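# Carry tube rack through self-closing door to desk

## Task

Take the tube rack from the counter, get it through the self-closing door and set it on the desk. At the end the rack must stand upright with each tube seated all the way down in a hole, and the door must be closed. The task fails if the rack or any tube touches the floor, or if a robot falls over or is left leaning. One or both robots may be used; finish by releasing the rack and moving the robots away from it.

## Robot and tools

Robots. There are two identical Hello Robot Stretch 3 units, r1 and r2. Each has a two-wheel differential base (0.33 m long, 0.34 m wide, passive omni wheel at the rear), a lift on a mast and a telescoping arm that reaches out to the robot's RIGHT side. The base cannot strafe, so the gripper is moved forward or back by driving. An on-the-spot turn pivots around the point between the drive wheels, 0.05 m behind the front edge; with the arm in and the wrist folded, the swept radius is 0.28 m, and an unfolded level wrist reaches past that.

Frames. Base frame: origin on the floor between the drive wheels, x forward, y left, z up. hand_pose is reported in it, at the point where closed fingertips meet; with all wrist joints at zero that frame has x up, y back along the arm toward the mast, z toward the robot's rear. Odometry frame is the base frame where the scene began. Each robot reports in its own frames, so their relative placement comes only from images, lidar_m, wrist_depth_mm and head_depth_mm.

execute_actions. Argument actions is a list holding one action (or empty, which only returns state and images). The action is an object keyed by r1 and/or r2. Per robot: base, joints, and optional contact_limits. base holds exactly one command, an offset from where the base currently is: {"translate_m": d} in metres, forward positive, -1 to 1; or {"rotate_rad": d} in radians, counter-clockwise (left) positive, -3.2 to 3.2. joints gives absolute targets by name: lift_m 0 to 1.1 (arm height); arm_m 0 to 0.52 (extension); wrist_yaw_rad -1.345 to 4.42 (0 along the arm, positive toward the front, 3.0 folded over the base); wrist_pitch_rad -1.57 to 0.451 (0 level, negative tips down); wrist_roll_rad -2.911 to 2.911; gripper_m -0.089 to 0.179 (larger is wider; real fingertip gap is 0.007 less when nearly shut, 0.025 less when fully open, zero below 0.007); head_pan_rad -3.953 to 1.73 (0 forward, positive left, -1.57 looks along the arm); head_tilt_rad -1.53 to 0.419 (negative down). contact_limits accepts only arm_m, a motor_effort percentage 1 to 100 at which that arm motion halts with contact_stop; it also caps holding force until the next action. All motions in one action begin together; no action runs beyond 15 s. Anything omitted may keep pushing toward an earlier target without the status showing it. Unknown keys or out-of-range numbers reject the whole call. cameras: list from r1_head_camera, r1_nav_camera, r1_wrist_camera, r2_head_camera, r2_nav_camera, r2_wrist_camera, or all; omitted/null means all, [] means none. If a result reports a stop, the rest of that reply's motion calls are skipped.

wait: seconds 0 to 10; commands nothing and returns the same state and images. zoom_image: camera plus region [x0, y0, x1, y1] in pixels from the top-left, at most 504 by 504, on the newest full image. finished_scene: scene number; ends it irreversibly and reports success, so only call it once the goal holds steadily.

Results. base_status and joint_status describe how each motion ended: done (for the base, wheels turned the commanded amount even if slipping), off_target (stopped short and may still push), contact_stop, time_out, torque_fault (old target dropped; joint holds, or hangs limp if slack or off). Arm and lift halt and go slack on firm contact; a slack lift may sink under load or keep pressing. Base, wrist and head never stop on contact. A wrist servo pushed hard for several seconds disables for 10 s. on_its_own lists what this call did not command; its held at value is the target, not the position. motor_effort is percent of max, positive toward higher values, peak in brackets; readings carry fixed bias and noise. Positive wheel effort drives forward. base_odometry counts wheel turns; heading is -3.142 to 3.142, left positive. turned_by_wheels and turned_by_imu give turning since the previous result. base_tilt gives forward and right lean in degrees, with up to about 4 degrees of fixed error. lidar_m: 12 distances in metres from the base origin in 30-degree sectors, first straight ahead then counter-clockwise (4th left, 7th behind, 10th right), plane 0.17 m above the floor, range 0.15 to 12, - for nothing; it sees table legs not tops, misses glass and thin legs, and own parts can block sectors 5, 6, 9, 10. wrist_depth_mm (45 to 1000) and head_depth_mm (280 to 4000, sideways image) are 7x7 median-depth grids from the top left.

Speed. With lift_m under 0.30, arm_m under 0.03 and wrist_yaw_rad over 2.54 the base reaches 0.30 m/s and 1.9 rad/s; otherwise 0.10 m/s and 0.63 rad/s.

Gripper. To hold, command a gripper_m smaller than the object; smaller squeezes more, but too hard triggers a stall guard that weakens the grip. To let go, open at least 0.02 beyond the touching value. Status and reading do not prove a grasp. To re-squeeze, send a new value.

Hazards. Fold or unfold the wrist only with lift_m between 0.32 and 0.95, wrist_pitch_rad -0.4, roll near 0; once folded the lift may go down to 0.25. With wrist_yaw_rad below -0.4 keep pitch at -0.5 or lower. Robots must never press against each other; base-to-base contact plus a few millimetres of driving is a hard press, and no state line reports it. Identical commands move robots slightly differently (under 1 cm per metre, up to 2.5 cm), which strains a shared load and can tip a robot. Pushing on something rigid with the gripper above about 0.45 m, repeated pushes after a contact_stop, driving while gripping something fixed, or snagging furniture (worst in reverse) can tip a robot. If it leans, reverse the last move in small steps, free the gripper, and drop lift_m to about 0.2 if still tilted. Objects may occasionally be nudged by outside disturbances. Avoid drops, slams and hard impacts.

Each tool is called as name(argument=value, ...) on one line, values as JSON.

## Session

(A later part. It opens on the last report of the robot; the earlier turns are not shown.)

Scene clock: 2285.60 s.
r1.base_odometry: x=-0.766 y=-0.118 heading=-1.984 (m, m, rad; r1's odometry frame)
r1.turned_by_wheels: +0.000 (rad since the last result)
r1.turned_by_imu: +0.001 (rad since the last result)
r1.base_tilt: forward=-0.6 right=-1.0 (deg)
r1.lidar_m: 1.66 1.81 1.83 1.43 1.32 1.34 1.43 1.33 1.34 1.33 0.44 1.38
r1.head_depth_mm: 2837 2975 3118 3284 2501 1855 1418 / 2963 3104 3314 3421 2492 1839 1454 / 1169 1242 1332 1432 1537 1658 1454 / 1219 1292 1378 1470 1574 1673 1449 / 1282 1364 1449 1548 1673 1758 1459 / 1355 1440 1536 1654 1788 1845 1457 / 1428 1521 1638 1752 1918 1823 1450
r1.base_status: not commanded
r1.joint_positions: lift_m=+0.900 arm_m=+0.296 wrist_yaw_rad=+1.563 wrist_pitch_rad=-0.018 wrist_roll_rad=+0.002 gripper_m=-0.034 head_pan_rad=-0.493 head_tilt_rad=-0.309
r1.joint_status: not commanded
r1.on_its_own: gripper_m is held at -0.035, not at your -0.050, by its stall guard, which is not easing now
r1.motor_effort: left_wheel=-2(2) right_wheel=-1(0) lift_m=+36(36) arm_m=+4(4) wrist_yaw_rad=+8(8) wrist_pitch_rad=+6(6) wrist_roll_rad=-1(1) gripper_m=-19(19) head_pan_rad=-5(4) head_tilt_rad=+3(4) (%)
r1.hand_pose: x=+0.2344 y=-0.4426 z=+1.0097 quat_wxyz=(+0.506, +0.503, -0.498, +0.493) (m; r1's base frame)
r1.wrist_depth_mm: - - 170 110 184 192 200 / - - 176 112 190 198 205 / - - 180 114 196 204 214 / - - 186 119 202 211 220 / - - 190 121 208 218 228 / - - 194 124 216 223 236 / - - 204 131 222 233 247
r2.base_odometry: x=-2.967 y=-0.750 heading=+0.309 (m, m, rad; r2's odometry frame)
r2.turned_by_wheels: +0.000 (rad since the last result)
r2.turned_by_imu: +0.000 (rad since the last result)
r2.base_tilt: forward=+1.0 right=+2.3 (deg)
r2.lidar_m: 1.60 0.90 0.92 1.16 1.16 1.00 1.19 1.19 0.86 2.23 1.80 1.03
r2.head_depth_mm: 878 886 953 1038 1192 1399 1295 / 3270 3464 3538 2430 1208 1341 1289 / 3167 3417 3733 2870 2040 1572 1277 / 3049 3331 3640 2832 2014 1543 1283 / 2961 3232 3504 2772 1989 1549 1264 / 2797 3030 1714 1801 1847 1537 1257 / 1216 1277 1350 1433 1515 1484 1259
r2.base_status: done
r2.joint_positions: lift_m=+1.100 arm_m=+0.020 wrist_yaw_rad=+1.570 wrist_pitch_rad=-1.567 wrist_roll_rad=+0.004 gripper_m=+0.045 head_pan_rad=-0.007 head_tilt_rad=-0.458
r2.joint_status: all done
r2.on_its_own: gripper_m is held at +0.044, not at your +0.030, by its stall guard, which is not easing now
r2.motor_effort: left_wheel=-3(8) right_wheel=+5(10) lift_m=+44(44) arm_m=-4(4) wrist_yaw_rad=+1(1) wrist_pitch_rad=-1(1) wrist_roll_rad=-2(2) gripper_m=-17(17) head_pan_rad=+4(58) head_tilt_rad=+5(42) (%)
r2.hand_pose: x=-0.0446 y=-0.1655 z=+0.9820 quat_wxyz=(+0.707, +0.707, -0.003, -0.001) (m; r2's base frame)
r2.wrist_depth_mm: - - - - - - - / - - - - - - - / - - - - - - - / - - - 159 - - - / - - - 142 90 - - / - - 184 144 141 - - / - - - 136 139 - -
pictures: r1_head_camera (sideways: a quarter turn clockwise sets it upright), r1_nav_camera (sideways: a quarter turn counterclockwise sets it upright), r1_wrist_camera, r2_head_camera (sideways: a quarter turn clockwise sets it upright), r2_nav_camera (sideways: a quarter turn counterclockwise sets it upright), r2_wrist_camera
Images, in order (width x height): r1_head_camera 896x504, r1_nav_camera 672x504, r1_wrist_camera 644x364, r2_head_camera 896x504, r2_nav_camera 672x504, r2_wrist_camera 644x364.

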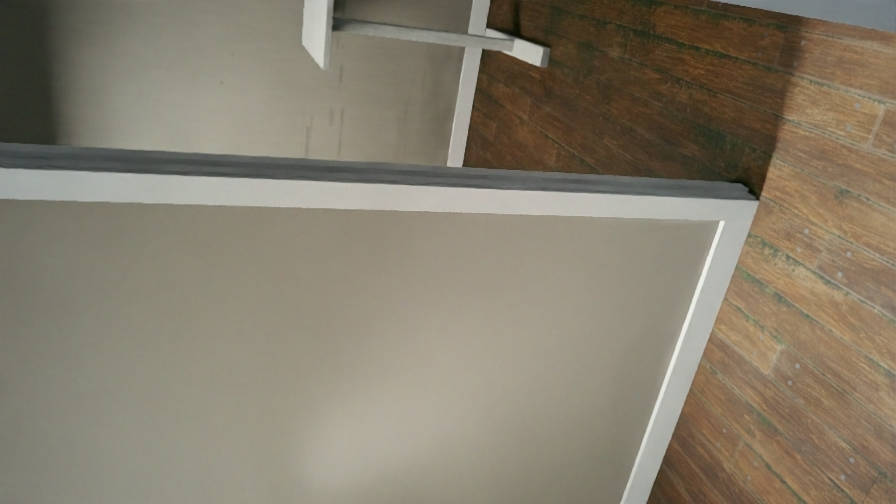

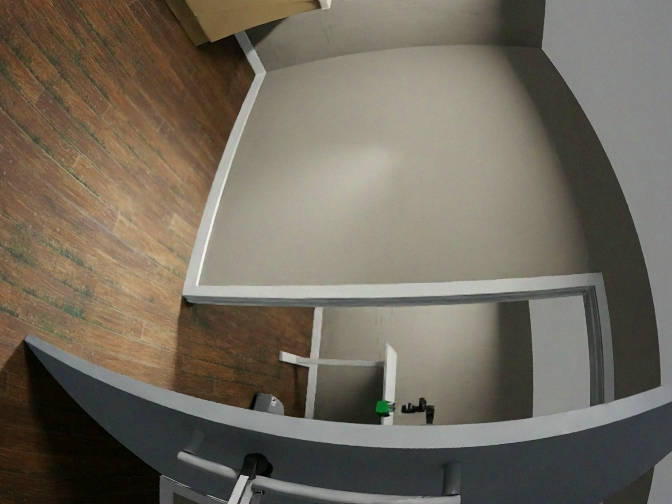

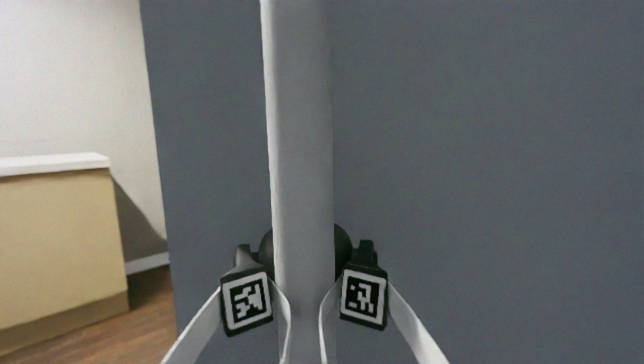

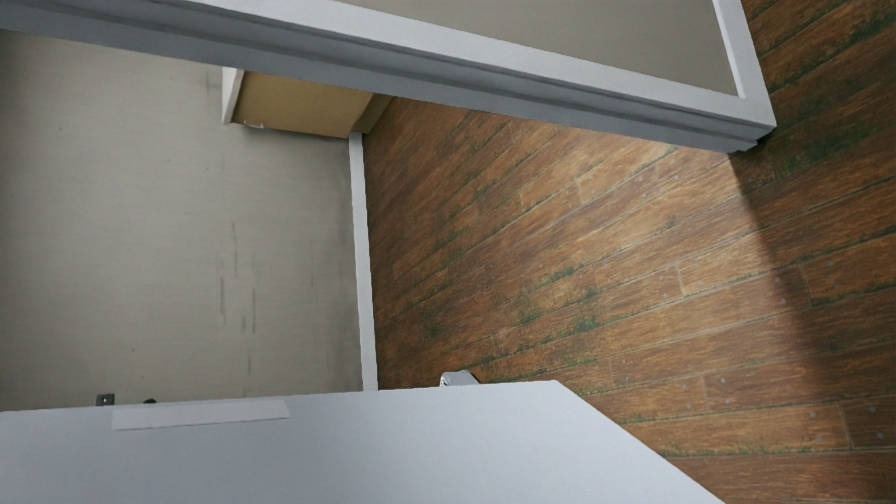

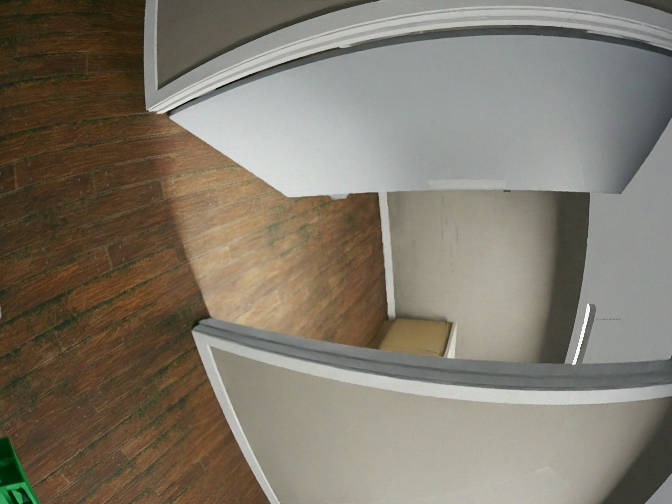

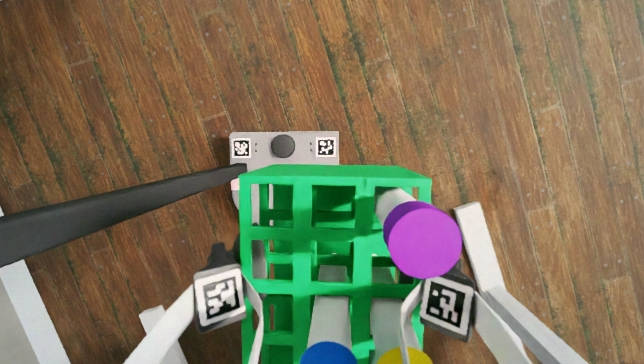

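execute_actions(actions=[{"r2": {"base": {"translate_m": 0.8}}}], cameras=["r2_head_camera", "r2_nav_camera", "r2_wrist_camera"])

Scene clock: 2312.60 s.
r1.base_odometry: x=-0.766 y=-0.118 heading=-1.984 (m, m, rad; r1's odometry frame)
r1.turned_by_wheels: +0.000 (rad since the last result)
r1.turned_by_imu: +0.002 (rad since the last result)
r1.base_tilt: forward=-0.6 right=-1.0 (deg)
r1.lidar_m: 1.66 1.81 1.83 1.42 1.32 1.34 1.43 1.33 1.34 1.32 0.45 1.38
r1.head_depth_mm: 2842 2959 1500 3275 2484 1656 1415 / 2958 3153 3300 3426 2507 1845 1466 / 1176 1250 1327 1433 1538 1657 1458 / 1220 1294 1375 1466 1573 1666 1457 / 1285 1370 1456 1548 1668 1763 1450 / 1347 1434 1533 1648 1783 1825 1459 / 1426 1530 1628 1771 1917 1838 1455
r1.base_status: not commanded
r1.joint_positions: lift_m=+0.900 arm_m=+0.296 wrist_yaw_rad=+1.563 wrist_pitch_rad=-0.018 wrist_roll_rad=+0.002 gripper_m=-0.034 head_pan_rad=-0.493 head_tilt_rad=-0.309
r1.joint_status: not commanded
r1.on_its_own: gripper_m is held at -0.035, not at your -0.050, by its stall guard, which is not easing now
r1.motor_effort: left_wheel=-2(2) right_wheel=-1(1) lift_m=+36(36) arm_m=+4(4) wrist_yaw_rad=+8(8) wrist_pitch_rad=+6(6) wrist_roll_rad=-1(1) gripper_m=-19(19) head_pan_rad=-4(4) head_tilt_rad=+3(4) (%)
r1.hand_pose: x=+0.2344 y=-0.4426 z=+1.0097 quat_wxyz=(+0.506, +0.503, -0.498, +0.493) (m; r1's base frame)
r1.wrist_depth_mm: - - 171 110 184 191 200 / - - 176 112 189 198 205 / - - 179 115 196 204 214 / - - 186 119 203 211 220 / - - 190 121 207 217 228 / - - 195 124 218 224 235 / - - 204 132 223 234 244
r2.base_odometry: x=-2.205 y=-0.507 heading=+0.308 (m, m, rad; r2's odometry frame)
r2.turned_by_wheels: +0.000 (rad since the last result)
r2.turned_by_imu: +0.006 (rad since the last result)
r2.base_tilt: forward=+1.0 right=+2.3 (deg)
r2.lidar_m: 2.80 0.68 0.59 0.59 1.40 1.59 1.76 1.48 2.21 2.36 0.40 1.97
r2.head_depth_mm: 2630 2927 2565 2599 2067 1582 1294 / 2572 2802 2993 2858 2037 1574 1288 / 2506 2709 2998 2845 2021 1566 1278 / 2396 2642 2899 2797 2011 1559 1271 / 2320 2521 2761 2773 1976 1551 1267 / 2242 2457 2686 2755 1963 1533 1255 / 2187 2334 2511 1700 1150 1192 1204
r2.base_status: done
r2.joint_positions: lift_m=+1.100 arm_m=+0.020 wrist_yaw_rad=+1.570 wrist_pitch_rad=-1.567 wrist_roll_rad=+0.004 gripper_m=+0.045 head_pan_rad=-0.007 head_tilt_rad=-0.458
r2.joint_status: not commanded
r2.on_its_own: gripper_m is held at +0.044, not at your +0.030, by its stall guard, which is not easing now
r2.motor_effort: left_wheel=-4(5) right_wheel=+4(10) lift_m=+44(44) arm_m=-4(4) wrist_yaw_rad=+0(0) wrist_pitch_rad=-1(1) wrist_roll_rad=-2(2) gripper_m=-17(18) head_pan_rad=+4(5) head_tilt_rad=+5(5) (%)
r2.hand_pose: x=-0.0446 y=-0.1655 z=+0.9820 quat_wxyz=(+0.707, +0.707, -0.003, -0.001) (m; r2's base frame)
r2.wrist_depth_mm: 796 - - - 681 490 995 / 838 - - - - - - / 863 - - - - - - / 901 - - 158 - - - / - - - 142 90 - - / - - 185 144 141 - - / - - - 136 139 - -
pictures: r2_head_camera (sideways: a quarter turn clockwise sets it upright), r2_nav_camera (sideways: a quarter turn counterclockwise sets it upright), r2_wrist_camera
Images, in order (width x height): r2_head_camera 896x504, r2_nav_camera 672x504, r2_wrist_camera 644x364.

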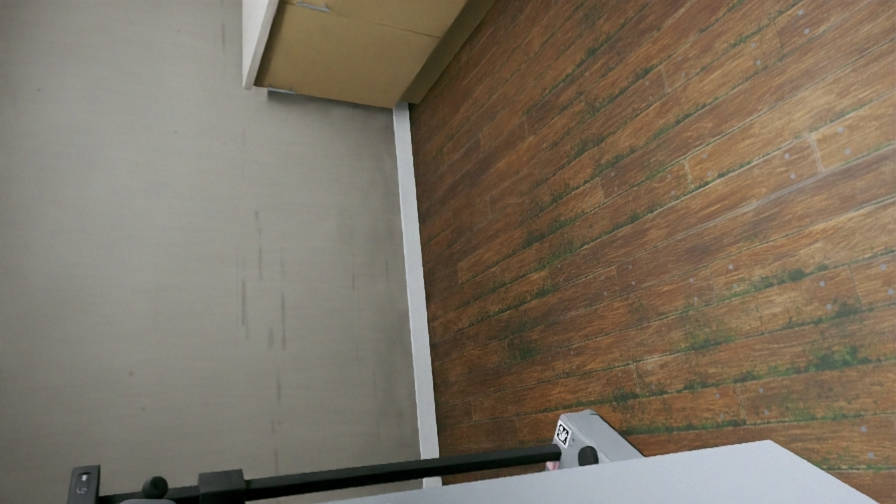

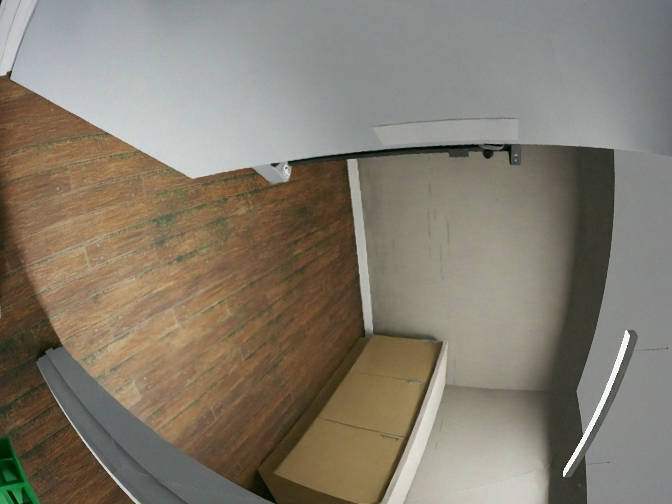

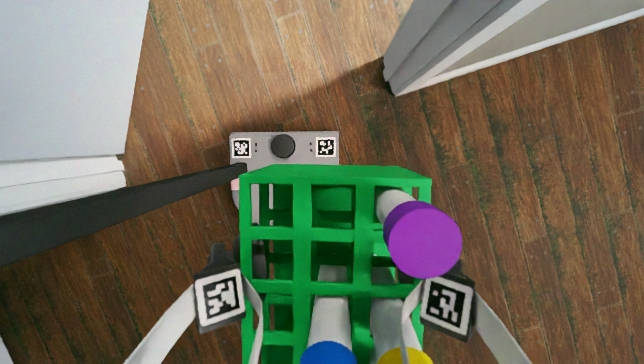

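execute_actions(actions=[{"r2": {"base": {"translate_m": 0.6}}}], cameras=["r2_nav_camera", "r2_wrist_camera"])

Scene clock: 2325.17 s.
r1.base_odometry: x=-0.766 y=-0.118 heading=-1.984 (m, m, rad; r1's odometry frame)
r1.turned_by_wheels: +0.000 (rad since the last result)
r1.turned_by_imu: +0.002 (rad since the last result)
r1.base_tilt: forward=-0.6 right=-1.0 (deg)
r1.lidar_m: 1.67 1.81 1.82 1.43 1.32 1.33 1.44 1.33 1.34 1.32 0.44 0.91
r1.head_depth_mm: 2837 767 3082 2786 2168 1657 1172 / 2939 795 3333 3487 2535 1853 1242 / 1165 1211 1023 1118 1539 1662 1280 / 1223 1290 1374 1463 1565 1677 1453 / 1284 1363 1452 1555 1667 1760 1457 / 1350 1434 1540 1659 1790 1834 1455 / 1423 1524 1645 1773 1917 1821 1447
r1.base_status: not commanded
r1.joint_positions: lift_m=+0.900 arm_m=+0.296 wrist_yaw_rad=+1.563 wrist_pitch_rad=-0.018 wrist_roll_rad=+0.002 gripper_m=-0.034 head_pan_rad=-0.493 head_tilt_rad=-0.309
r1.joint_status: not commanded
r1.on_its_own: gripper_m is held at -0.035, not at your -0.050, by its stall guard, which is not easing now
r1.motor_effort: left_wheel=-2(2) right_wheel=-1(1) lift_m=+36(36) arm_m=+4(4) wrist_yaw_rad=+8(7) wrist_pitch_rad=+6(6) wrist_roll_rad=-1(1) gripper_m=-19(18) head_pan_rad=-4(4) head_tilt_rad=+4(4) (%)
r1.hand_pose: x=+0.2344 y=-0.4426 z=+1.0097 quat_wxyz=(+0.506, +0.503, -0.498, +0.493) (m; r1's base frame)
r1.wrist_depth_mm: - - 170 109 185 192 201 / - - 175 112 190 198 207 / - - 180 115 195 206 216 / - - 186 119 201 210 219 / - - 190 120 209 217 227 / - - 195 124 216 223 236 / - - 204 132 222 232 245
r2.base_odometry: x=-1.633 y=-0.325 heading=+0.308 (m, m, rad; r2's odometry frame)
r2.turned_by_wheels: +0.000 (rad since the last result)
r2.turned_by_imu: +0.004 (rad since the last result)
r2.base_tilt: forward=+1.0 right=+2.3 (deg)
r2.lidar_m: 2.23 0.50 0.43 0.43 0.50 0.87 2.34 0.46 0.44 0.74 1.60 1.76
r2.head_depth_mm: 2094 2327 2319 2392 2079 1584 1292 / 2054 2222 2456 2669 2052 1570 1285 / 1973 2160 2358 2568 2019 1577 1274 / 1902 2077 2298 2454 2004 1553 1273 / 1864 2024 2197 2381 1981 1546 1269 / 1807 1936 2133 2334 1967 1538 1261 / 1741 1900 2042 2232 1939 1528 1254
r2.base_status: done
r2.joint_positions: lift_m=+1.100 arm_m=+0.020 wrist_yaw_rad=+1.570 wrist_pitch_rad=-1.567 wrist_roll_rad=+0.004 gripper_m=+0.045 head_pan_rad=-0.007 head_tilt_rad=-0.458
r2.joint_status: not commanded
r2.on_its_own: gripper_m is held at +0.044, not at your +0.030, by its stall guard, which is not easing now
r2.motor_effort: left_wheel=-4(6) right_wheel=+5(11) lift_m=+44(44) arm_m=-4(4) wrist_yaw_rad=+1(0) wrist_pitch_rad=-1(1) wrist_roll_rad=-2(2) gripper_m=-18(18) head_pan_rad=+4(4) head_tilt_rad=+5(5) (%)
r2.hand_pose: x=-0.0446 y=-0.1655 z=+0.9820 quat_wxyz=(+0.707, +0.707, -0.003, -0.001) (m; r2's base frame)
r2.wrist_depth_mm: 618 885 - - - - - / 653 936 - - - - - / 683 980 - - - - - / 706 - - 159 - - 982 / - - - 142 90 858 697 / 795 - 185 144 141 614 539 / 853 - - 137 140 473 436
pictures: r2_nav_camera (sideways: a quarter turn counterclockwise sets it upright), r2_wrist_camera
Images, in order (width x height): r2_nav_camera 672x504, r2_wrist_camera 644x364.

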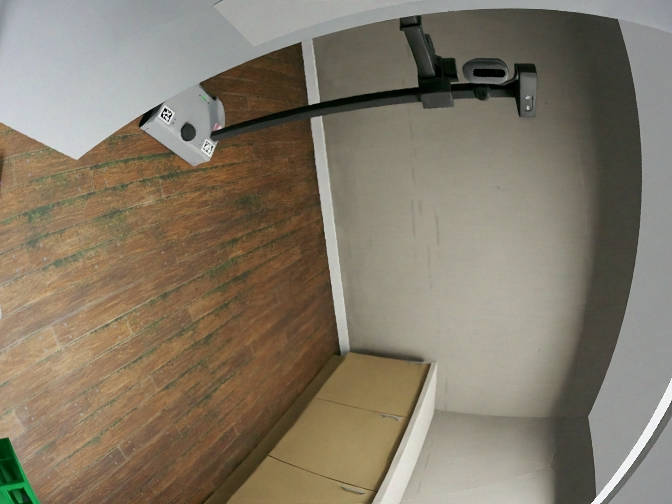

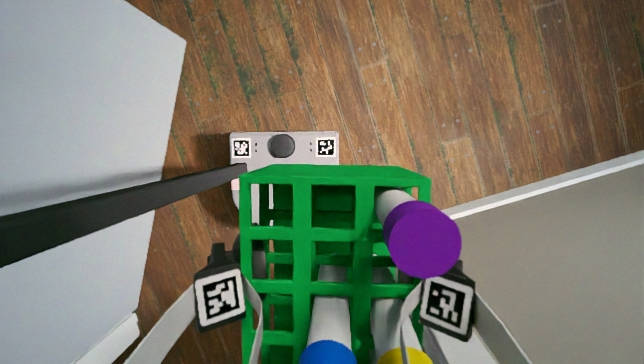

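execute_actions(actions=[{"r2": {"base": {"rotate_rad": -0.45}}}], cameras=["r2_head_camera"])

Scene clock: 2340.70 s.
r1.base_odometry: x=-0.766 y=-0.118 heading=-1.984 (m, m, rad; r1's odometry frame)
r1.turned_by_wheels: +0.000 (rad since the last result)
r1.turned_by_imu: +0.001 (rad since the last result)
r1.base_tilt: forward=-0.5 right=-1.1 (deg)
r1.lidar_m: 1.66 1.81 1.82 1.42 1.32 1.33 1.43 1.33 1.34 1.32 0.44 0.87
r1.head_depth_mm: 2824 693 2507 835 896 1718 1207 / 2981 800 3260 3357 2489 1849 1240 / 1169 1237 1049 1366 1535 1650 1281 / 1220 1293 1380 1459 1577 1657 1457 / 1283 1362 1456 1553 1682 1758 1451 / 1350 1440 1538 1653 1784 1819 1454 / 1428 1524 1629 1769 1930 1833 1448
r1.base_status: not commanded
r1.joint_positions: lift_m=+0.900 arm_m=+0.296 wrist_yaw_rad=+1.563 wrist_pitch_rad=-0.018 wrist_roll_rad=+0.002 gripper_m=-0.034 head_pan_rad=-0.493 head_tilt_rad=-0.309
r1.joint_status: not commanded
r1.on_its_own: gripper_m is held at -0.035, not at your -0.050, by its stall guard, which is not easing now
r1.motor_effort: left_wheel=-2(2) right_wheel=-1(1) lift_m=+36(36) arm_m=+4(4) wrist_yaw_rad=+8(8) wrist_pitch_rad=+6(6) wrist_roll_rad=-1(1) gripper_m=-19(18) head_pan_rad=-5(4) head_tilt_rad=+3(4) (%)
r1.hand_pose: x=+0.2344 y=-0.4426 z=+1.0097 quat_wxyz=(+0.506, +0.503, -0.498, +0.493) (m; r1's base frame)
r1.wrist_depth_mm: - - 169 109 184 194 200 / - - 176 112 190 197 207 / - - 179 115 195 203 213 / - - 185 118 200 211 220 / - - 191 121 208 219 227 / - - 194 124 217 225 237 / - - 206 131 222 234 247
r2.base_odometry: x=-1.633 y=-0.325 heading=-0.142 (m, m, rad; r2's odometry frame)
r2.turned_by_wheels: -0.450 (rad since the last result)
r2.turned_by_imu: -0.446 (rad since the last result)
r2.base_tilt: forward=+1.0 right=+2.3 (deg)
r2.lidar_m: 1.84 2.22 0.48 0.43 0.43 0.52 0.95 2.34 0.44 0.45 0.84 1.60
r2.head_depth_mm: 1976 2105 1656 1689 1830 1590 1296 / 2152 2278 1799 1857 1950 1581 1280 / 2346 2522 1948 2061 2013 1579 1273 / 2474 2660 2148 2335 2017 1564 1278 / 2266 2448 2381 2596 2002 1545 1271 / 2127 2268 2481 2604 1977 1541 1255 / 1951 2094 2247 2402 1947 1527 1251
r2.base_status: done
r2.joint_positions: lift_m=+1.100 arm_m=+0.020 wrist_yaw_rad=+1.570 wrist_pitch_rad=-1.567 wrist_roll_rad=+0.004 gripper_m=+0.045 head_pan_rad=-0.007 head_tilt_rad=-0.458
r2.joint_status: not commanded
r2.on_its_own: gripper_m is held at +0.044, not at your +0.030, by its stall guard, which is not easing now
r2.motor_effort: left_wheel=+3(7) right_wheel=-4(9) lift_m=+44(44) arm_m=-4(4) wrist_yaw_rad=+2(0) wrist_pitch_rad=-1(1) wrist_roll_rad=-2(2) gripper_m=-18(17) head_pan_rad=+4(4) head_tilt_rad=+5(5) (%)
r2.hand_pose: x=-0.0446 y=-0.1655 z=+0.9820 quat_wxyz=(+0.707, +0.707, -0.003, -0.001) (m; r2's base frame)
r2.wrist_depth_mm: - - - - - - 985 / 817 - - - - - 707 / 714 - - - - 890 554 / 670 974 - 159 741 647 450 / - 976 - 142 90 514 371 / 626 867 184 144 142 - 325 / 608 778 - 136 139 - -
pictures: r2_head_camera (sideways: a quarter turn clockwise sets it upright)
Images, in order (width x height): r2_head_camera 896x504.

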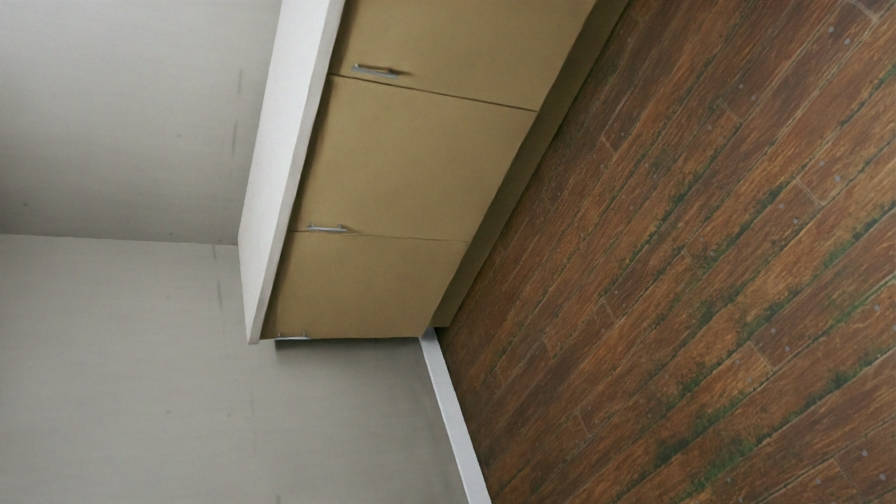

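execute_actions(actions=[{"r2": {"base": {"translate_m": 1.0}}}], cameras=[])

Scene clock: 2359.53 s.
r1.base_odometry: x=-0.766 y=-0.118 heading=-1.984 (m, m, rad; r1's odometry frame)
r1.turned_by_wheels: +0.000 (rad since the last result)
r1.turned_by_imu: +0.003 (rad since the last result)
r1.base_tilt: forward=-0.6 right=-1.0 (deg)
r1.lidar_m: 1.67 0.78 1.83 1.42 1.32 1.33 1.44 1.33 1.34 1.32 0.45 1.38
r1.head_depth_mm: 2823 2976 3118 3262 2504 1843 1415 / 2940 3102 3284 3448 2477 1841 1455 / 1173 1249 1328 1421 1539 1656 1458 / 1223 1294 1380 1468 1573 1659 1452 / 1285 1360 1455 1553 1677 1757 1458 / 1344 1445 1542 1655 1774 1840 1459 / 1422 1519 1640 1772 1925 1832 1444
r1.base_status: not commanded
r1.joint_positions: lift_m=+0.900 arm_m=+0.296 wrist_yaw_rad=+1.563 wrist_pitch_rad=-0.018 wrist_roll_rad=+0.002 gripper_m=-0.034 head_pan_rad=-0.493 head_tilt_rad=-0.309
r1.joint_status: not commanded
r1.on_its_own: gripper_m is held at -0.035, not at your -0.050, by its stall guard, which is not easing now
r1.motor_effort: left_wheel=-2(2) right_wheel=-1(1) lift_m=+36(36) arm_m=+4(4) wrist_yaw_rad=+8(7) wrist_pitch_rad=+6(6) wrist_roll_rad=-1(1) gripper_m=-19(19) head_pan_rad=-4(4) head_tilt_rad=+3(4) (%)
r1.hand_pose: x=+0.2344 y=-0.4426 z=+1.0097 quat_wxyz=(+0.506, +0.503, -0.498, +0.493) (m; r1's base frame)
r1.wrist_depth_mm: - - 171 109 184 192 202 / - - 174 112 190 197 206 / - - 179 115 195 204 213 / - - 187 118 201 209 219 / - - 189 121 210 216 227 / - - 195 123 217 224 235 / - - 204 131 224 234 244
r2.base_odometry: x=-0.643 y=-0.466 heading=-0.141 (m, m, rad; r2's odometry frame)
r2.turned_by_wheels: +0.000 (rad since the last result)
r2.turned_by_imu: +0.008 (rad since the last result)
r2.base_tilt: forward=+1.0 right=+2.3 (deg)
r2.lidar_m: 1.03 1.49 1.49 1.78 2.25 0.95 1.45 1.12 1.12 1.33 0.88 0.88
r2.head_depth_mm: 1373 1441 1481 960 1001 1080 1195 / 1489 1592 1527 1046 1120 1205 1283 / 1639 1750 1496 1148 1247 1415 1277 / 1660 1808 1479 1291 1424 1513 1264 / 1535 1646 1451 1505 1695 1541 1275 / 1407 1522 1608 1762 1885 1538 1258 / 1308 1398 1509 1639 1754 1524 1259
r2.base_status: done
r2.joint_positions: lift_m=+1.100 arm_m=+0.020 wrist_yaw_rad=+1.570 wrist_pitch_rad=-1.567 wrist_roll_rad=+0.004 gripper_m=+0.045 head_pan_rad=-0.007 head_tilt_rad=-0.458
r2.joint_status: not commanded
r2.on_its_own: gripper_m is held at +0.044, not at your +0.030, by its stall guard, which is not easing now
r2.motor_effort: left_wheel=+2(8) right_wheel=-3(5) lift_m=+44(44) arm_m=-4(5) wrist_yaw_rad=+1(1) wrist_pitch_rad=-1(1) wrist_roll_rad=-2(2) gripper_m=-17(18) head_pan_rad=+4(5) head_tilt_rad=+5(5) (%)
r2.hand_pose: x=-0.0446 y=-0.1655 z=+0.9820 quat_wxyz=(+0.707, +0.707, -0.003, -0.001) (m; r2's base frame)
r2.wrist_depth_mm: - - - - - - - / - - - - - - - / - - - - - - - / - - - 158 - - - / - - - 142 91 - - / - - 185 144 142 - - / - - - 136 140 - -
pictures: none
No camera images: the call's "cameras" was empty. Leave "cameras" out to get every camera's image.

execute_actions(actions=[{"r2": {"base": {"translate_m": 0.4}}}], cameras=[])

execute_actions(actions=[{"r2": {"base": {"rotate_rad": 0.78}}}], cameras=["r2_nav_camera", "r2_wrist_camera"])

Scene clock: 2370.00 s.
r1.base_odometry: x=-0.766 y=-0.118 heading=-1.984 (m, m, rad; r1's odometry frame)
r1.turned_by_wheels: +0.000 (rad since the last result)
r1.turned_by_imu: +0.002 (rad since the last result)
r1.base_tilt: forward=-0.6 right=-1.1 (deg)
r1.lidar_m: 1.66 1.05 1.04 1.43 1.32 1.33 1.44 1.33 1.34 1.32 0.44 1.38
r1.head_depth_mm: 2858 3016 3121 3256 2501 1851 1415 / 2960 3112 3328 3432 2509 1852 1458 / 1170 1250 1328 1423 1537 1655 1453 / 1222 1296 1371 1471 1569 1666 1457 / 1286 1366 1452 1556 1675 1760 1461 / 1358 1446 1541 1654 1776 1830 1457 / 1423 1521 1641 1766 1925 1836 1446
r1.base_status: not commanded
r1.joint_positions: lift_m=+0.900 arm_m=+0.296 wrist_yaw_rad=+1.563 wrist_pitch_rad=-0.018 wrist_roll_rad=+0.002 gripper_m=-0.034 head_pan_rad=-0.493 head_tilt_rad=-0.309
r1.joint_status: not commanded
r1.on_its_own: gripper_m is held at -0.035, not at your -0.050, by its stall guard, which is not easing now
r1.motor_effort: left_wheel=-2(2) right_wheel=-1(1) lift_m=+36(36) arm_m=+4(4) wrist_yaw_rad=+8(9) wrist_pitch_rad=+6(6) wrist_roll_rad=-1(1) gripper_m=-19(18) head_pan_rad=-4(4) head_tilt_rad=+4(4) (%)
r1.hand_pose: x=+0.2344 y=-0.4426 z=+1.0097 quat_wxyz=(+0.506, +0.503, -0.498, +0.493) (m; r1's base frame)
r1.wrist_depth_mm: - - 170 110 186 193 199 / - - 176 112 189 198 205 / - - 179 115 194 203 214 / - - 186 119 200 209 219 / - - 190 120 208 217 228 / - - 194 124 216 225 235 / - - 205 132 223 232 243
r2.base_odometry: x=-0.247 y=-0.523 heading=-0.141 (m, m, rad; r2's odometry frame)
r2.turned_by_wheels: +0.000 (rad since the last result)
r2.turned_by_imu: +0.004 (rad since the last result)
r2.base_tilt: forward=+1.0 right=+2.2 (deg)
r2.lidar_m: 0.70 1.20 1.20 1.43 1.15 1.17 1.62 1.42 1.42 0.69 0.60 0.60
r2.head_depth_mm: 1126 1192 1250 900 685 723 788 / 1227 1303 1339 884 742 815 892 / 1330 1427 1457 874 833 930 1024 / 1335 1464 1505 918 966 1083 1206 / 1224 1326 1393 1022 1121 1278 1265 / 1124 1217 1288 1177 1382 1485 1259 / 1049 1127 1214 1315 1429 1482 1241
r2.base_status: done
r2.joint_positions: lift_m=+1.100 arm_m=+0.020 wrist_yaw_rad=+1.570 wrist_pitch_rad=-1.567 wrist_roll_rad=+0.004 gripper_m=+0.045 head_pan_rad=-0.007 head_tilt_rad=-0.458
r2.joint_status: not commanded
r2.on_its_own: gripper_m is held at +0.044, not at your +0.030, by its stall guard, which is not easing now
r2.motor_effort: left_wheel=+2(7) right_wheel=-3(5) lift_m=+44(44) arm_m=-4(5) wrist_yaw_rad=+0(0) wrist_pitch_rad=-1(1) wrist_roll_rad=-3(3) gripper_m=-17(17) head_pan_rad=+4(4) head_tilt_rad=+5(5) (%)
r2.hand_pose: x=-0.0446 y=-0.1655 z=+0.9820 quat_wxyz=(+0.707, +0.707, -0.003, -0.001) (m; r2's base frame)
r2.wrist_depth_mm: - - - - - 766 568 / - - - - - 937 650 / - - - - - - 791 / - - - 158 - - - / - - - 142 90 - - / - - 185 144 142 - - / - - - 137 139 - -
pictures: none
No camera images: the call's "cameras" was empty. Leave "cameras" out to get every camera's image.

Scene clock: 2372.17 s.
r1.base_odometry: x=-0.766 y=-0.118 heading=-1.984 (m, m, rad; r1's odometry frame)
r1.turned_by_wheels: +0.000 (rad since the last result)
r1.turned_by_imu: +0.000 (rad since the last result)
r1.base_tilt: forward=-0.6 right=-1.0 (deg)
r1.lidar_m: 1.66 1.05 1.82 1.43 1.32 1.34 1.44 1.32 1.34 1.32 0.44 1.38
r1.head_depth_mm: 2827 3012 3099 3287 2515 1851 1415 / 2990 3139 3286 3398 2508 1845 1460 / 1173 1247 1331 1435 1531 1653 1454 / 1215 1296 1377 1460 1562 1681 1458 / 1278 1365 1453 1554 1670 1759 1450 / 1349 1441 1541 1654 1781 1842 1452 / 1435 1524 1630 1761 1917 1828 1449
r1.base_status: not commanded
r1.joint_positions: lift_m=+0.900 arm_m=+0.296 wrist_yaw_rad=+1.563 wrist_pitch_rad=-0.018 wrist_roll_rad=+0.002 gripper_m=-0.034 head_pan_rad=-0.493 head_tilt_rad=-0.309
r1.joint_status: not commanded
r1.on_its_own: gripper_m is held at -0.035, not at your -0.050, by its stall guard, which is not easing now
r1.motor_effort: left_wheel=-2(2) right_wheel=-1(1) lift_m=+36(36) arm_m=+4(4) wrist_yaw_rad=+8(8) wrist_pitch_rad=+6(6) wrist_roll_rad=-1(1) gripper_m=-19(19) head_pan_rad=-5(4) head_tilt_rad=+4(3) (%)
r1.hand_pose: x=+0.2344 y=-0.4426 z=+1.0097 quat_wxyz=(+0.506, +0.503, -0.498, +0.493) (m; r1's base frame)
r1.wrist_depth_mm: - - 171 110 183 193 200 / - - 175 113 190 199 207 / - - 180 115 196 205 215 / - - 187 119 202 210 220 / - - 191 121 209 217 228 / - - 195 123 215 226 236 / - - 205 132 222 232 246
r2.base_odometry: x=-0.247 y=-0.523 heading=+0.638 (m, m, rad; r2's odometry frame)
r2.turned_by_wheels: +0.780 (rad since the last result)
r2.turned_by_imu: +0.774 (rad since the last result)
r2.base_tilt: forward=+1.0 right=+2.3 (deg)
r2.lidar_m: 1.20 1.26 1.78 1.15 2.15 1.46 1.41 0.84 0.62 0.60 0.63 0.87
r2.head_depth_mm: 960 1040 1131 1266 1397 1526 1297 / 969 1047 1140 1264 1403 1537 1283 / 965 1050 1150 1269 1414 1501 1278 / 971 1056 1155 1271 1405 1523 1271 / 973 1059 1159 1284 1418 1535 1268 / 969 1061 1164 1284 1430 1529 1263 / 982 1065 1169 1289 1449 1526 1246
r2.base_status: done
r2.joint_positions: lift_m=+1.100 arm_m=+0.020 wrist_yaw_rad=+1.570 wrist_pitch_rad=-1.567 wrist_roll_rad=+0.004 gripper_m=+0.045 head_pan_rad=-0.007 head_tilt_rad=-0.458
r2.joint_status: not commanded
r2.on_its_own: gripper_m is held at +0.044, not at your +0.030, by its stall guard, which is not easing now
r2.motor_effort: left_wheel=-4(7) right_wheel=+5(7) lift_m=+44(44) arm_m=-4(4) wrist_yaw_rad=+1(0) wrist_pitch_rad=-1(1) wrist_roll_rad=-3(3) gripper_m=-18(17) head_pan_rad=+4(4) head_tilt_rad=+5(5) (%)
r2.hand_pose: x=-0.0446 y=-0.1655 z=+0.9820 quat_wxyz=(+0.707, +0.707, -0.003, -0.001) (m; r2's base frame)
r2.wrist_depth_mm: - - - - - 862 541 / - - - - - 845 545 / - - - - - 849 546 / - - - 159 - 846 547 / - - - 142 90 847 544 / - - 184 144 141 792 534 / - - - 137 139 743 537
pictures: r2_nav_camera (sideways: a quarter turn counterclockwise sets it upright), r2_wrist_camera
Images, in order (width x height): r2_nav_camera 672x504, r2_wrist_camera 644x364.

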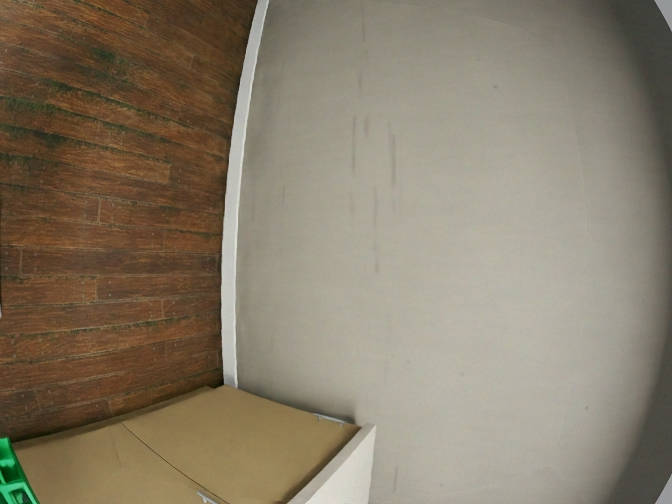

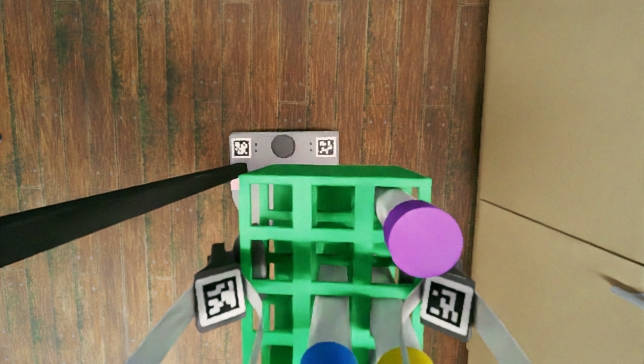

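execute_actions(actions=[{"r2": {"joints": {"arm_m": 0.15, "head_pan_rad": -1.57, "head_tilt_rad": -0.5}}}], cameras=[])

execute_actions(actions=[{"r2": {"joints": {"wrist_roll_rad": 1.57}}}], cameras=["r2_head_camera", "r2_wrist_camera"])

Scene clock: 2403.50 s.
r1.base_odometry: x=-0.766 y=-0.118 heading=-1.984 (m, m, rad; r1's odometry frame)
r1.turned_by_wheels: +0.000 (rad since the last result)
r1.turned_by_imu: +0.001 (rad since the last result)
r1.base_tilt: forward=-0.7 right=-1.1 (deg)
r1.lidar_m: 1.66 1.05 1.82 1.42 1.32 1.34 1.43 1.33 1.34 1.33 0.44 1.38
r1.head_depth_mm: 2828 2994 3130 3311 2507 1837 1416 / 2964 3116 3342 3443 2489 1852 1451 / 1169 1247 1333 1426 1539 1645 1463 / 1223 1291 1375 1471 1571 1670 1456 / 1285 1362 1455 1545 1670 1758 1453 / 1347 1441 1540 1659 1793 1839 1457 / 1425 1527 1637 1770 1934 1826 1448
r1.base_status: not commanded
r1.joint_positions: lift_m=+0.900 arm_m=+0.296 wrist_yaw_rad=+1.563 wrist_pitch_rad=-0.018 wrist_roll_rad=+0.002 gripper_m=-0.034 head_pan_rad=-0.493 head_tilt_rad=-0.309
r1.joint_status: not commanded
r1.on_its_own: gripper_m is held at -0.035, not at your -0.050, by its stall guard, which is not easing now
r1.motor_effort: left_wheel=-2(2) right_wheel=-1(1) lift_m=+36(36) arm_m=+4(4) wrist_yaw_rad=+8(8) wrist_pitch_rad=+6(6) wrist_roll_rad=-1(1) gripper_m=-18(19) head_pan_rad=-4(4) head_tilt_rad=+4(4) (%)
r1.hand_pose: x=+0.2344 y=-0.4426 z=+1.0097 quat_wxyz=(+0.506, +0.503, -0.498, +0.493) (m; r1's base frame)
r1.wrist_depth_mm: - - 170 110 184 192 200 / - - 176 112 190 197 207 / - - 180 115 196 205 214 / - - 187 119 203 211 219 / - - 191 121 208 217 228 / - - 196 124 217 225 235 / - - 204 132 223 233 247
r2.base_odometry: x=-0.247 y=-0.523 heading=+0.638 (m, m, rad; r2's odometry frame)
r2.turned_by_wheels: +0.000 (rad since the last result)
r2.turned_by_imu: +0.001 (rad since the last result)
r2.base_tilt: forward=+1.0 right=+2.3 (deg)
r2.lidar_m: 1.20 1.26 1.78 1.15 2.15 1.46 1.41 0.84 0.62 0.60 0.63 0.87
r2.head_depth_mm: - 1109 1155 830 707 775 945 / 968 - - - 670 352 389 / 990 - - - - 349 983 / 1010 1094 1168 901 700 375 933 / 1011 1103 1171 894 719 821 968 / 1016 1114 1167 785 722 826 969 / 1020 1117 1175 778 719 829 975
r2.base_status: not commanded
r2.joint_positions: lift_m=+1.100 arm_m=+0.150 wrist_yaw_rad=+1.570 wrist_pitch_rad=-1.567 wrist_roll_rad=+0.004 gripper_m=+0.045 head_pan_rad=-1.563 head_tilt_rad=-0.494
r2.joint_status: all done
r2.on_its_own: gripper_m is held at +0.044, not at your +0.030, by its stall guard, which is not easing now
r2.motor_effort: left_wheel=-3(4) right_wheel=+5(5) lift_m=+44(44) arm_m=+4(2) wrist_yaw_rad=+1(0) wrist_pitch_rad=-1(1) wrist_roll_rad=-3(3) gripper_m=-17(17) head_pan_rad=-5(59) head_tilt_rad=-4(11) (%)
r2.hand_pose: x=-0.0446 y=-0.2949 z=+0.9820 quat_wxyz=(+0.707, +0.707, -0.003, -0.001) (m; r2's base frame)
r2.wrist_depth_mm: - - - - - 599 382 / - - - - - 592 381 / - - - - - 595 384 / - - 148 160 861 588 383 / - - - 142 91 605 380 / - - 184 144 142 552 379 / - - - 136 139 526 362
pictures: none
No camera images: the call's "cameras" was empty. Leave "cameras" out to get every camera's image.

Scene clock: 2404.93 s.
r1.base_odometry: x=-0.766 y=-0.118 heading=-1.984 (m, m, rad; r1's odometry frame)
r1.turned_by_wheels: +0.000 (rad since the last result)
r1.turned_by_imu: +0.000 (rad since the last result)
r1.base_tilt: forward=-0.6 right=-1.1 (deg)
r1.lidar_m: 1.66 1.05 1.81 1.42 1.32 1.33 1.44 1.33 1.34 1.33 0.44 1.38
r1.head_depth_mm: 2826 3010 3113 3272 2504 1850 1416 / 2995 3121 3309 3442 2498 1848 1456 / 1173 1246 1329 1423 1532 1657 1457 / 1216 1293 1375 1467 1569 1666 1455 / 1282 1362 1453 1551 1662 1768 1453 / 1349 1436 1549 1661 1784 1841 1446 / 1423 1511 1641 1764 1921 1831 1448
r1.base_status: not commanded
r1.joint_positions: lift_m=+0.900 arm_m=+0.296 wrist_yaw_rad=+1.563 wrist_pitch_rad=-0.018 wrist_roll_rad=+0.002 gripper_m=-0.034 head_pan_rad=-0.493 head_tilt_rad=-0.309
r1.joint_status: not commanded
r1.on_its_own: gripper_m is held at -0.035, not at your -0.050, by its stall guard, which is not easing now
r1.motor_effort: left_wheel=-2(2) right_wheel=-1(1) lift_m=+36(36) arm_m=+4(4) wrist_yaw_rad=+8(8) wrist_pitch_rad=+6(6) wrist_roll_rad=-1(1) gripper_m=-19(19) head_pan_rad=-5(4) head_tilt_rad=+4(4) (%)
r1.hand_pose: x=+0.2344 y=-0.4426 z=+1.0097 quat_wxyz=(+0.506, +0.503, -0.498, +0.493) (m; r1's base frame)
r1.wrist_depth_mm: - - 171 109 185 191 201 / - - 175 112 190 196 207 / - - 179 115 194 204 213 / - - 186 118 202 212 218 / - - 189 121 207 217 227 / - - 197 124 214 225 236 / - - 204 131 222 233 245
r2.base_odometry: x=-0.247 y=-0.523 heading=+0.638 (m, m, rad; r2's odometry frame)
r2.turned_by_wheels: +0.000 (rad since the last result)
r2.turned_by_imu: +0.000 (rad since the last result)
r2.base_tilt: forward=+1.0 right=+2.3 (deg)
r2.lidar_m: 1.20 1.25 1.78 1.15 2.15 1.45 1.42 0.84 0.62 0.60 0.63 0.87
r2.head_depth_mm: - 1111 1152 831 705 811 948 / 969 - - - 711 316 303 / 989 - - - 738 332 295 / 1004 1103 1164 804 710 398 310 / 1008 1101 1181 794 715 823 966 / 1011 1109 1166 784 719 827 963 / 1015 1118 1175 777 720 829 977
r2.base_status: not commanded
r2.joint_positions: lift_m=+1.100 arm_m=+0.150 wrist_yaw_rad=+1.570 wrist_pitch_rad=-1.567 wrist_roll_rad=+1.564 gripper_m=+0.045 head_pan_rad=-1.563 head_tilt_rad=-0.494
r2.joint_status: all done
r2.on_its_own: gripper_m is held at +0.044, not at your +0.030, by its stall guard, which is not easing now
r2.motor_effort: left_wheel=-4(4) right_wheel=+5(5) lift_m=+44(45) arm_m=+5(4) wrist_yaw_rad=+1(0) wrist_pitch_rad=-1(1) wrist_roll_rad=+4(4) gripper_m=-17(18) head_pan_rad=-5(5) head_tilt_rad=-4(4) (%)
r2.hand_pose: x=-0.0449 y=-0.2948 z=+0.9820 quat_wxyz=(+0.501, +0.502, -0.499, -0.498) (m; r2's base frame)
r2.wrist_depth_mm: 755 732 736 723 714 706 684 / - - - - - - - / - - - - - - - / - - - 161 - - - / - - - 141 90 - - / - - 183 144 141 - - / - - - 136 139 - -
pictures: r2_head_camera (sideways: a quarter turn clockwise sets it upright), r2_wrist_camera
Images, in order (width x height): r2_head_camera 896x504, r2_wrist_camera 644x364.

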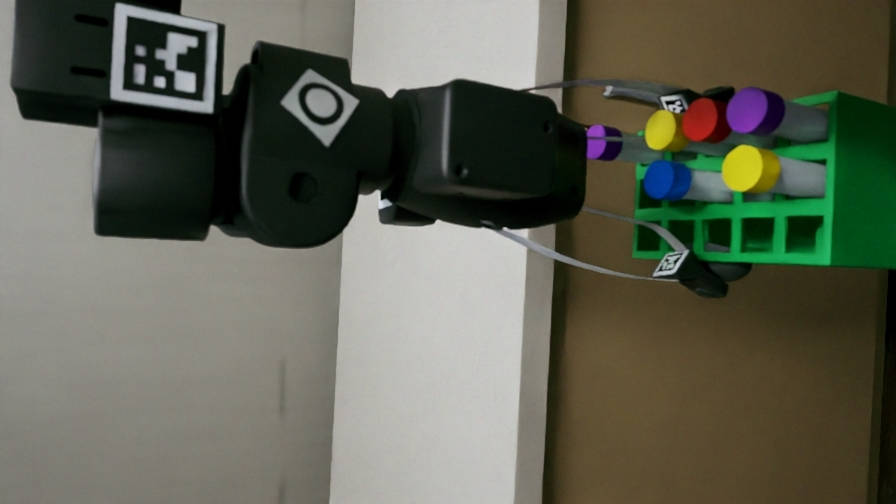

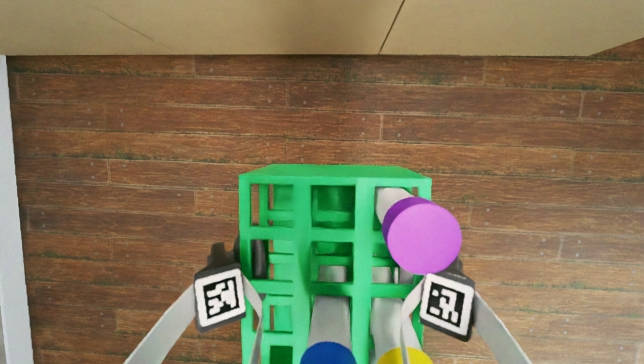

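execute_actions(actions=[{"r2": {"joints": {"arm_m": 0.32}}}], cameras=["r2_head_camera", "r2_wrist_camera"])

Scene clock: 2425.20 s.
r1.base_odometry: x=-0.766 y=-0.118 heading=-1.984 (m, m, rad; r1's odometry frame)
r1.turned_by_wheels: +0.000 (rad since the last result)
r1.turned_by_imu: +0.002 (rad since the last result)
r1.base_tilt: forward=-0.7 right=-1.0 (deg)
r1.lidar_m: 1.66 1.05 1.82 1.43 1.32 1.33 1.44 1.33 1.34 1.32 0.44 1.38
r1.head_depth_mm: 2843 2963 3108 3297 2490 1851 1418 / 2978 3185 3308 3438 2521 1847 1454 / 1167 1247 1324 1424 1533 1657 1456 / 1224 1294 1381 1467 1571 1671 1449 / 1280 1358 1446 1556 1672 1758 1450 / 1351 1438 1536 1650 1790 1833 1447 / 1427 1520 1630 1761 1907 1828 1449
r1.base_status: not commanded
r1.joint_positions: lift_m=+0.900 arm_m=+0.296 wrist_yaw_rad=+1.563 wrist_pitch_rad=-0.018 wrist_roll_rad=+0.002 gripper_m=-0.034 head_pan_rad=-0.493 head_tilt_rad=-0.309
r1.joint_status: not commanded
r1.on_its_own: gripper_m is held at -0.035, not at your -0.050, by its stall guard, which is not easing now
r1.motor_effort: left_wheel=-2(2) right_wheel=-1(1) lift_m=+36(36) arm_m=+4(4) wrist_yaw_rad=+8(8) wrist_pitch_rad=+6(6) wrist_roll_rad=-1(1) gripper_m=-19(18) head_pan_rad=-5(4) head_tilt_rad=+3(3) (%)
r1.hand_pose: x=+0.2344 y=-0.4426 z=+1.0097 quat_wxyz=(+0.506, +0.503, -0.498, +0.493) (m; r1's base frame)
r1.wrist_depth_mm: - - 171 110 185 193 200 / - - 175 112 191 198 207 / - - 181 115 195 205 213 / - - 186 119 203 210 219 / - - 191 121 207 217 228 / - - 195 124 215 223 236 / - - 205 132 223 231 245
r2.base_odometry: x=-0.247 y=-0.523 heading=+0.638 (m, m, rad; r2's odometry frame)
r2.turned_by_wheels: +0.000 (rad since the last result)
r2.turned_by_imu: +0.001 (rad since the last result)
r2.base_tilt: forward=+1.0 right=+2.3 (deg)
r2.lidar_m: 1.20 1.26 1.77 1.15 2.15 1.46 1.42 0.84 0.62 0.60 0.62 0.87
r2.head_depth_mm: 975 1107 1154 834 707 807 950 / 971 1096 1165 825 709 813 953 / 987 - - 733 437 818 956 / 1007 1097 1170 798 505 817 964 / 1011 1094 1180 796 714 823 966 / 1015 1108 1171 784 716 829 971 / 1018 1112 1179 776 721 831 979
r2.base_status: not commanded
r2.joint_positions: lift_m=+1.100 arm_m=+0.320 wrist_yaw_rad=+1.570 wrist_pitch_rad=-1.567 wrist_roll_rad=+1.565 gripper_m=+0.045 head_pan_rad=-1.563 head_tilt_rad=-0.494
r2.joint_status: all done
r2.on_its_own: gripper_m is held at +0.044, not at your +0.030, by its stall guard, which is not easing now
r2.motor_effort: left_wheel=-3(3) right_wheel=+5(5) lift_m=+44(44) arm_m=+5(3) wrist_yaw_rad=+0(1) wrist_pitch_rad=-1(1) wrist_roll_rad=+3(4) gripper_m=-17(18) head_pan_rad=-4(5) head_tilt_rad=-4(4) (%)
r2.hand_pose: x=-0.0448 y=-0.4648 z=+0.9820 quat_wxyz=(+0.501, +0.502, -0.500, -0.498) (m; r2's base frame)
r2.wrist_depth_mm: 226 222 220 217 213 211 207 / 448 442 432 429 415 386 392 / - - - - - - - / - - - 161 - - - / - - - 141 91 - - / - - 184 144 141 - - / - - - 137 139 - -
pictures: r2_head_camera (sideways: a quarter turn clockwise sets it upright), r2_wrist_camera
Images, in order (width x height): r2_head_camera 896x504, r2_wrist_camera 644x364.

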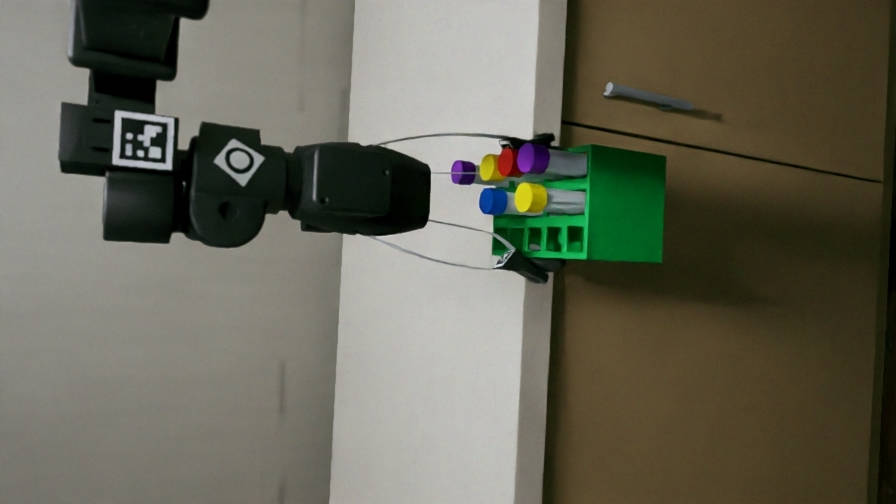

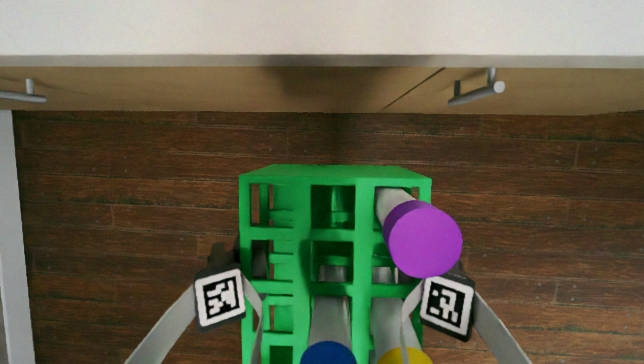

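execute_actions(actions=[{"r2": {"joints": {"arm_m": 0.38}}}], cameras=["r2_head_camera", "r2_wrist_camera"])

Scene clock: 2447.93 s.
r1.base_odometry: x=-0.766 y=-0.118 heading=-1.984 (m, m, rad; r1's odometry frame)
r1.turned_by_wheels: +0.000 (rad since the last result)
r1.turned_by_imu: +0.001 (rad since the last result)
r1.base_tilt: forward=-0.5 right=-1.0 (deg)
r1.lidar_m: 1.66 1.05 1.82 1.43 1.32 1.33 1.43 1.33 1.35 1.32 0.44 1.38
r1.head_depth_mm: 2860 2988 3109 3274 2502 1845 1413 / 2975 3139 3305 3374 2514 1850 1460 / 1172 1246 1333 1430 1531 1658 1452 / 1223 1295 1372 1461 1572 1666 1457 / 1282 1364 1450 1556 1665 1759 1456 / 1353 1440 1544 1655 1789 1836 1449 / 1423 1522 1633 1766 1915 1825 1452
r1.base_status: not commanded
r1.joint_positions: lift_m=+0.900 arm_m=+0.296 wrist_yaw_rad=+1.563 wrist_pitch_rad=-0.018 wrist_roll_rad=+0.002 gripper_m=-0.034 head_pan_rad=-0.493 head_tilt_rad=-0.309
r1.joint_status: not commanded
r1.on_its_own: gripper_m is held at -0.035, not at your -0.050, by its stall guard, which is not easing now
r1.motor_effort: left_wheel=-2(2) right_wheel=-1(1) lift_m=+36(36) arm_m=+4(4) wrist_yaw_rad=+8(8) wrist_pitch_rad=+6(6) wrist_roll_rad=-1(1) gripper_m=-18(19) head_pan_rad=-4(5) head_tilt_rad=+3(4) (%)
r1.hand_pose: x=+0.2344 y=-0.4426 z=+1.0097 quat_wxyz=(+0.506, +0.503, -0.498, +0.493) (m; r1's base frame)
r1.wrist_depth_mm: - - 172 110 185 192 200 / - - 176 112 190 197 207 / - - 180 115 196 205 213 / - - 186 119 201 210 219 / - - 190 121 207 216 228 / - - 195 124 217 223 235 / - - 205 132 224 235 242
r2.base_odometry: x=-0.247 y=-0.523 heading=+0.638 (m, m, rad; r2's odometry frame)
r2.turned_by_wheels: +0.000 (rad since the last result)
r2.turned_by_imu: +0.001 (rad since the last result)
r2.base_tilt: forward=+1.1 right=+2.3 (deg)
r2.lidar_m: 1.20 1.26 1.78 1.15 2.14 1.46 1.42 0.84 0.62 0.60 0.63 0.87
r2.head_depth_mm: 965 1109 1155 835 709 809 949 / 986 1105 1158 821 709 813 954 / 988 - - 522 513 815 958 / 1002 1095 1166 806 662 817 959 / 1011 1104 1180 796 716 819 974 / 1008 1109 1171 786 717 826 970 / 1017 1115 1175 777 720 828 973
r2.base_status: not commanded
r2.joint_positions: lift_m=+1.100 arm_m=+0.380 wrist_yaw_rad=+1.570 wrist_pitch_rad=-1.567 wrist_roll_rad=+1.565 gripper_m=+0.045 head_pan_rad=-1.563 head_tilt_rad=-0.494
r2.joint_status: all done
r2.on_its_own: gripper_m is held at +0.044, not at your +0.030, by its stall guard, which is not easing now
r2.motor_effort: left_wheel=-4(3) right_wheel=+5(5) lift_m=+44(44) arm_m=+4(5) wrist_yaw_rad=-1(1) wrist_pitch_rad=-1(1) wrist_roll_rad=+4(3) gripper_m=-18(16) head_pan_rad=-5(5) head_tilt_rad=-3(4) (%)
r2.hand_pose: x=-0.0448 y=-0.5248 z=+0.9820 quat_wxyz=(+0.501, +0.502, -0.500, -0.498) (m; r2's base frame)
r2.wrist_depth_mm: 226 225 219 218 213 211 208 / 230 228 224 222 217 215 211 / 236 234 229 226 222 219 215 / - - - 161 - - - / - - - 141 91 - - / - - 184 144 142 - - / - - - 137 140 - -
pictures: r2_head_camera (sideways: a quarter turn clockwise sets it upright), r2_wrist_camera
Images, in order (width x height): r2_head_camera 896x504, r2_wrist_camera 644x364.

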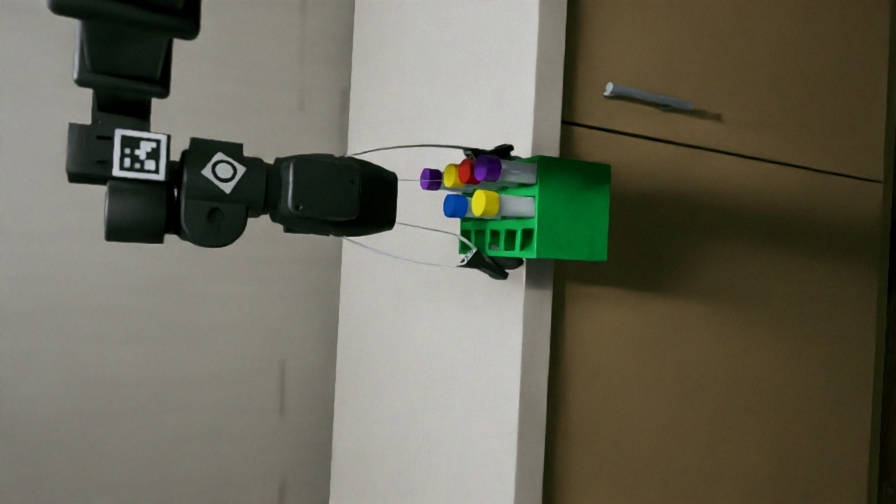

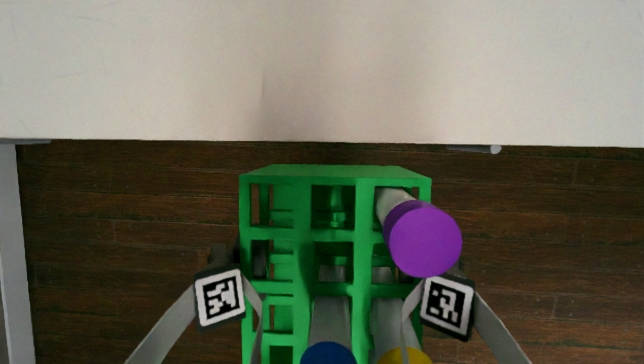

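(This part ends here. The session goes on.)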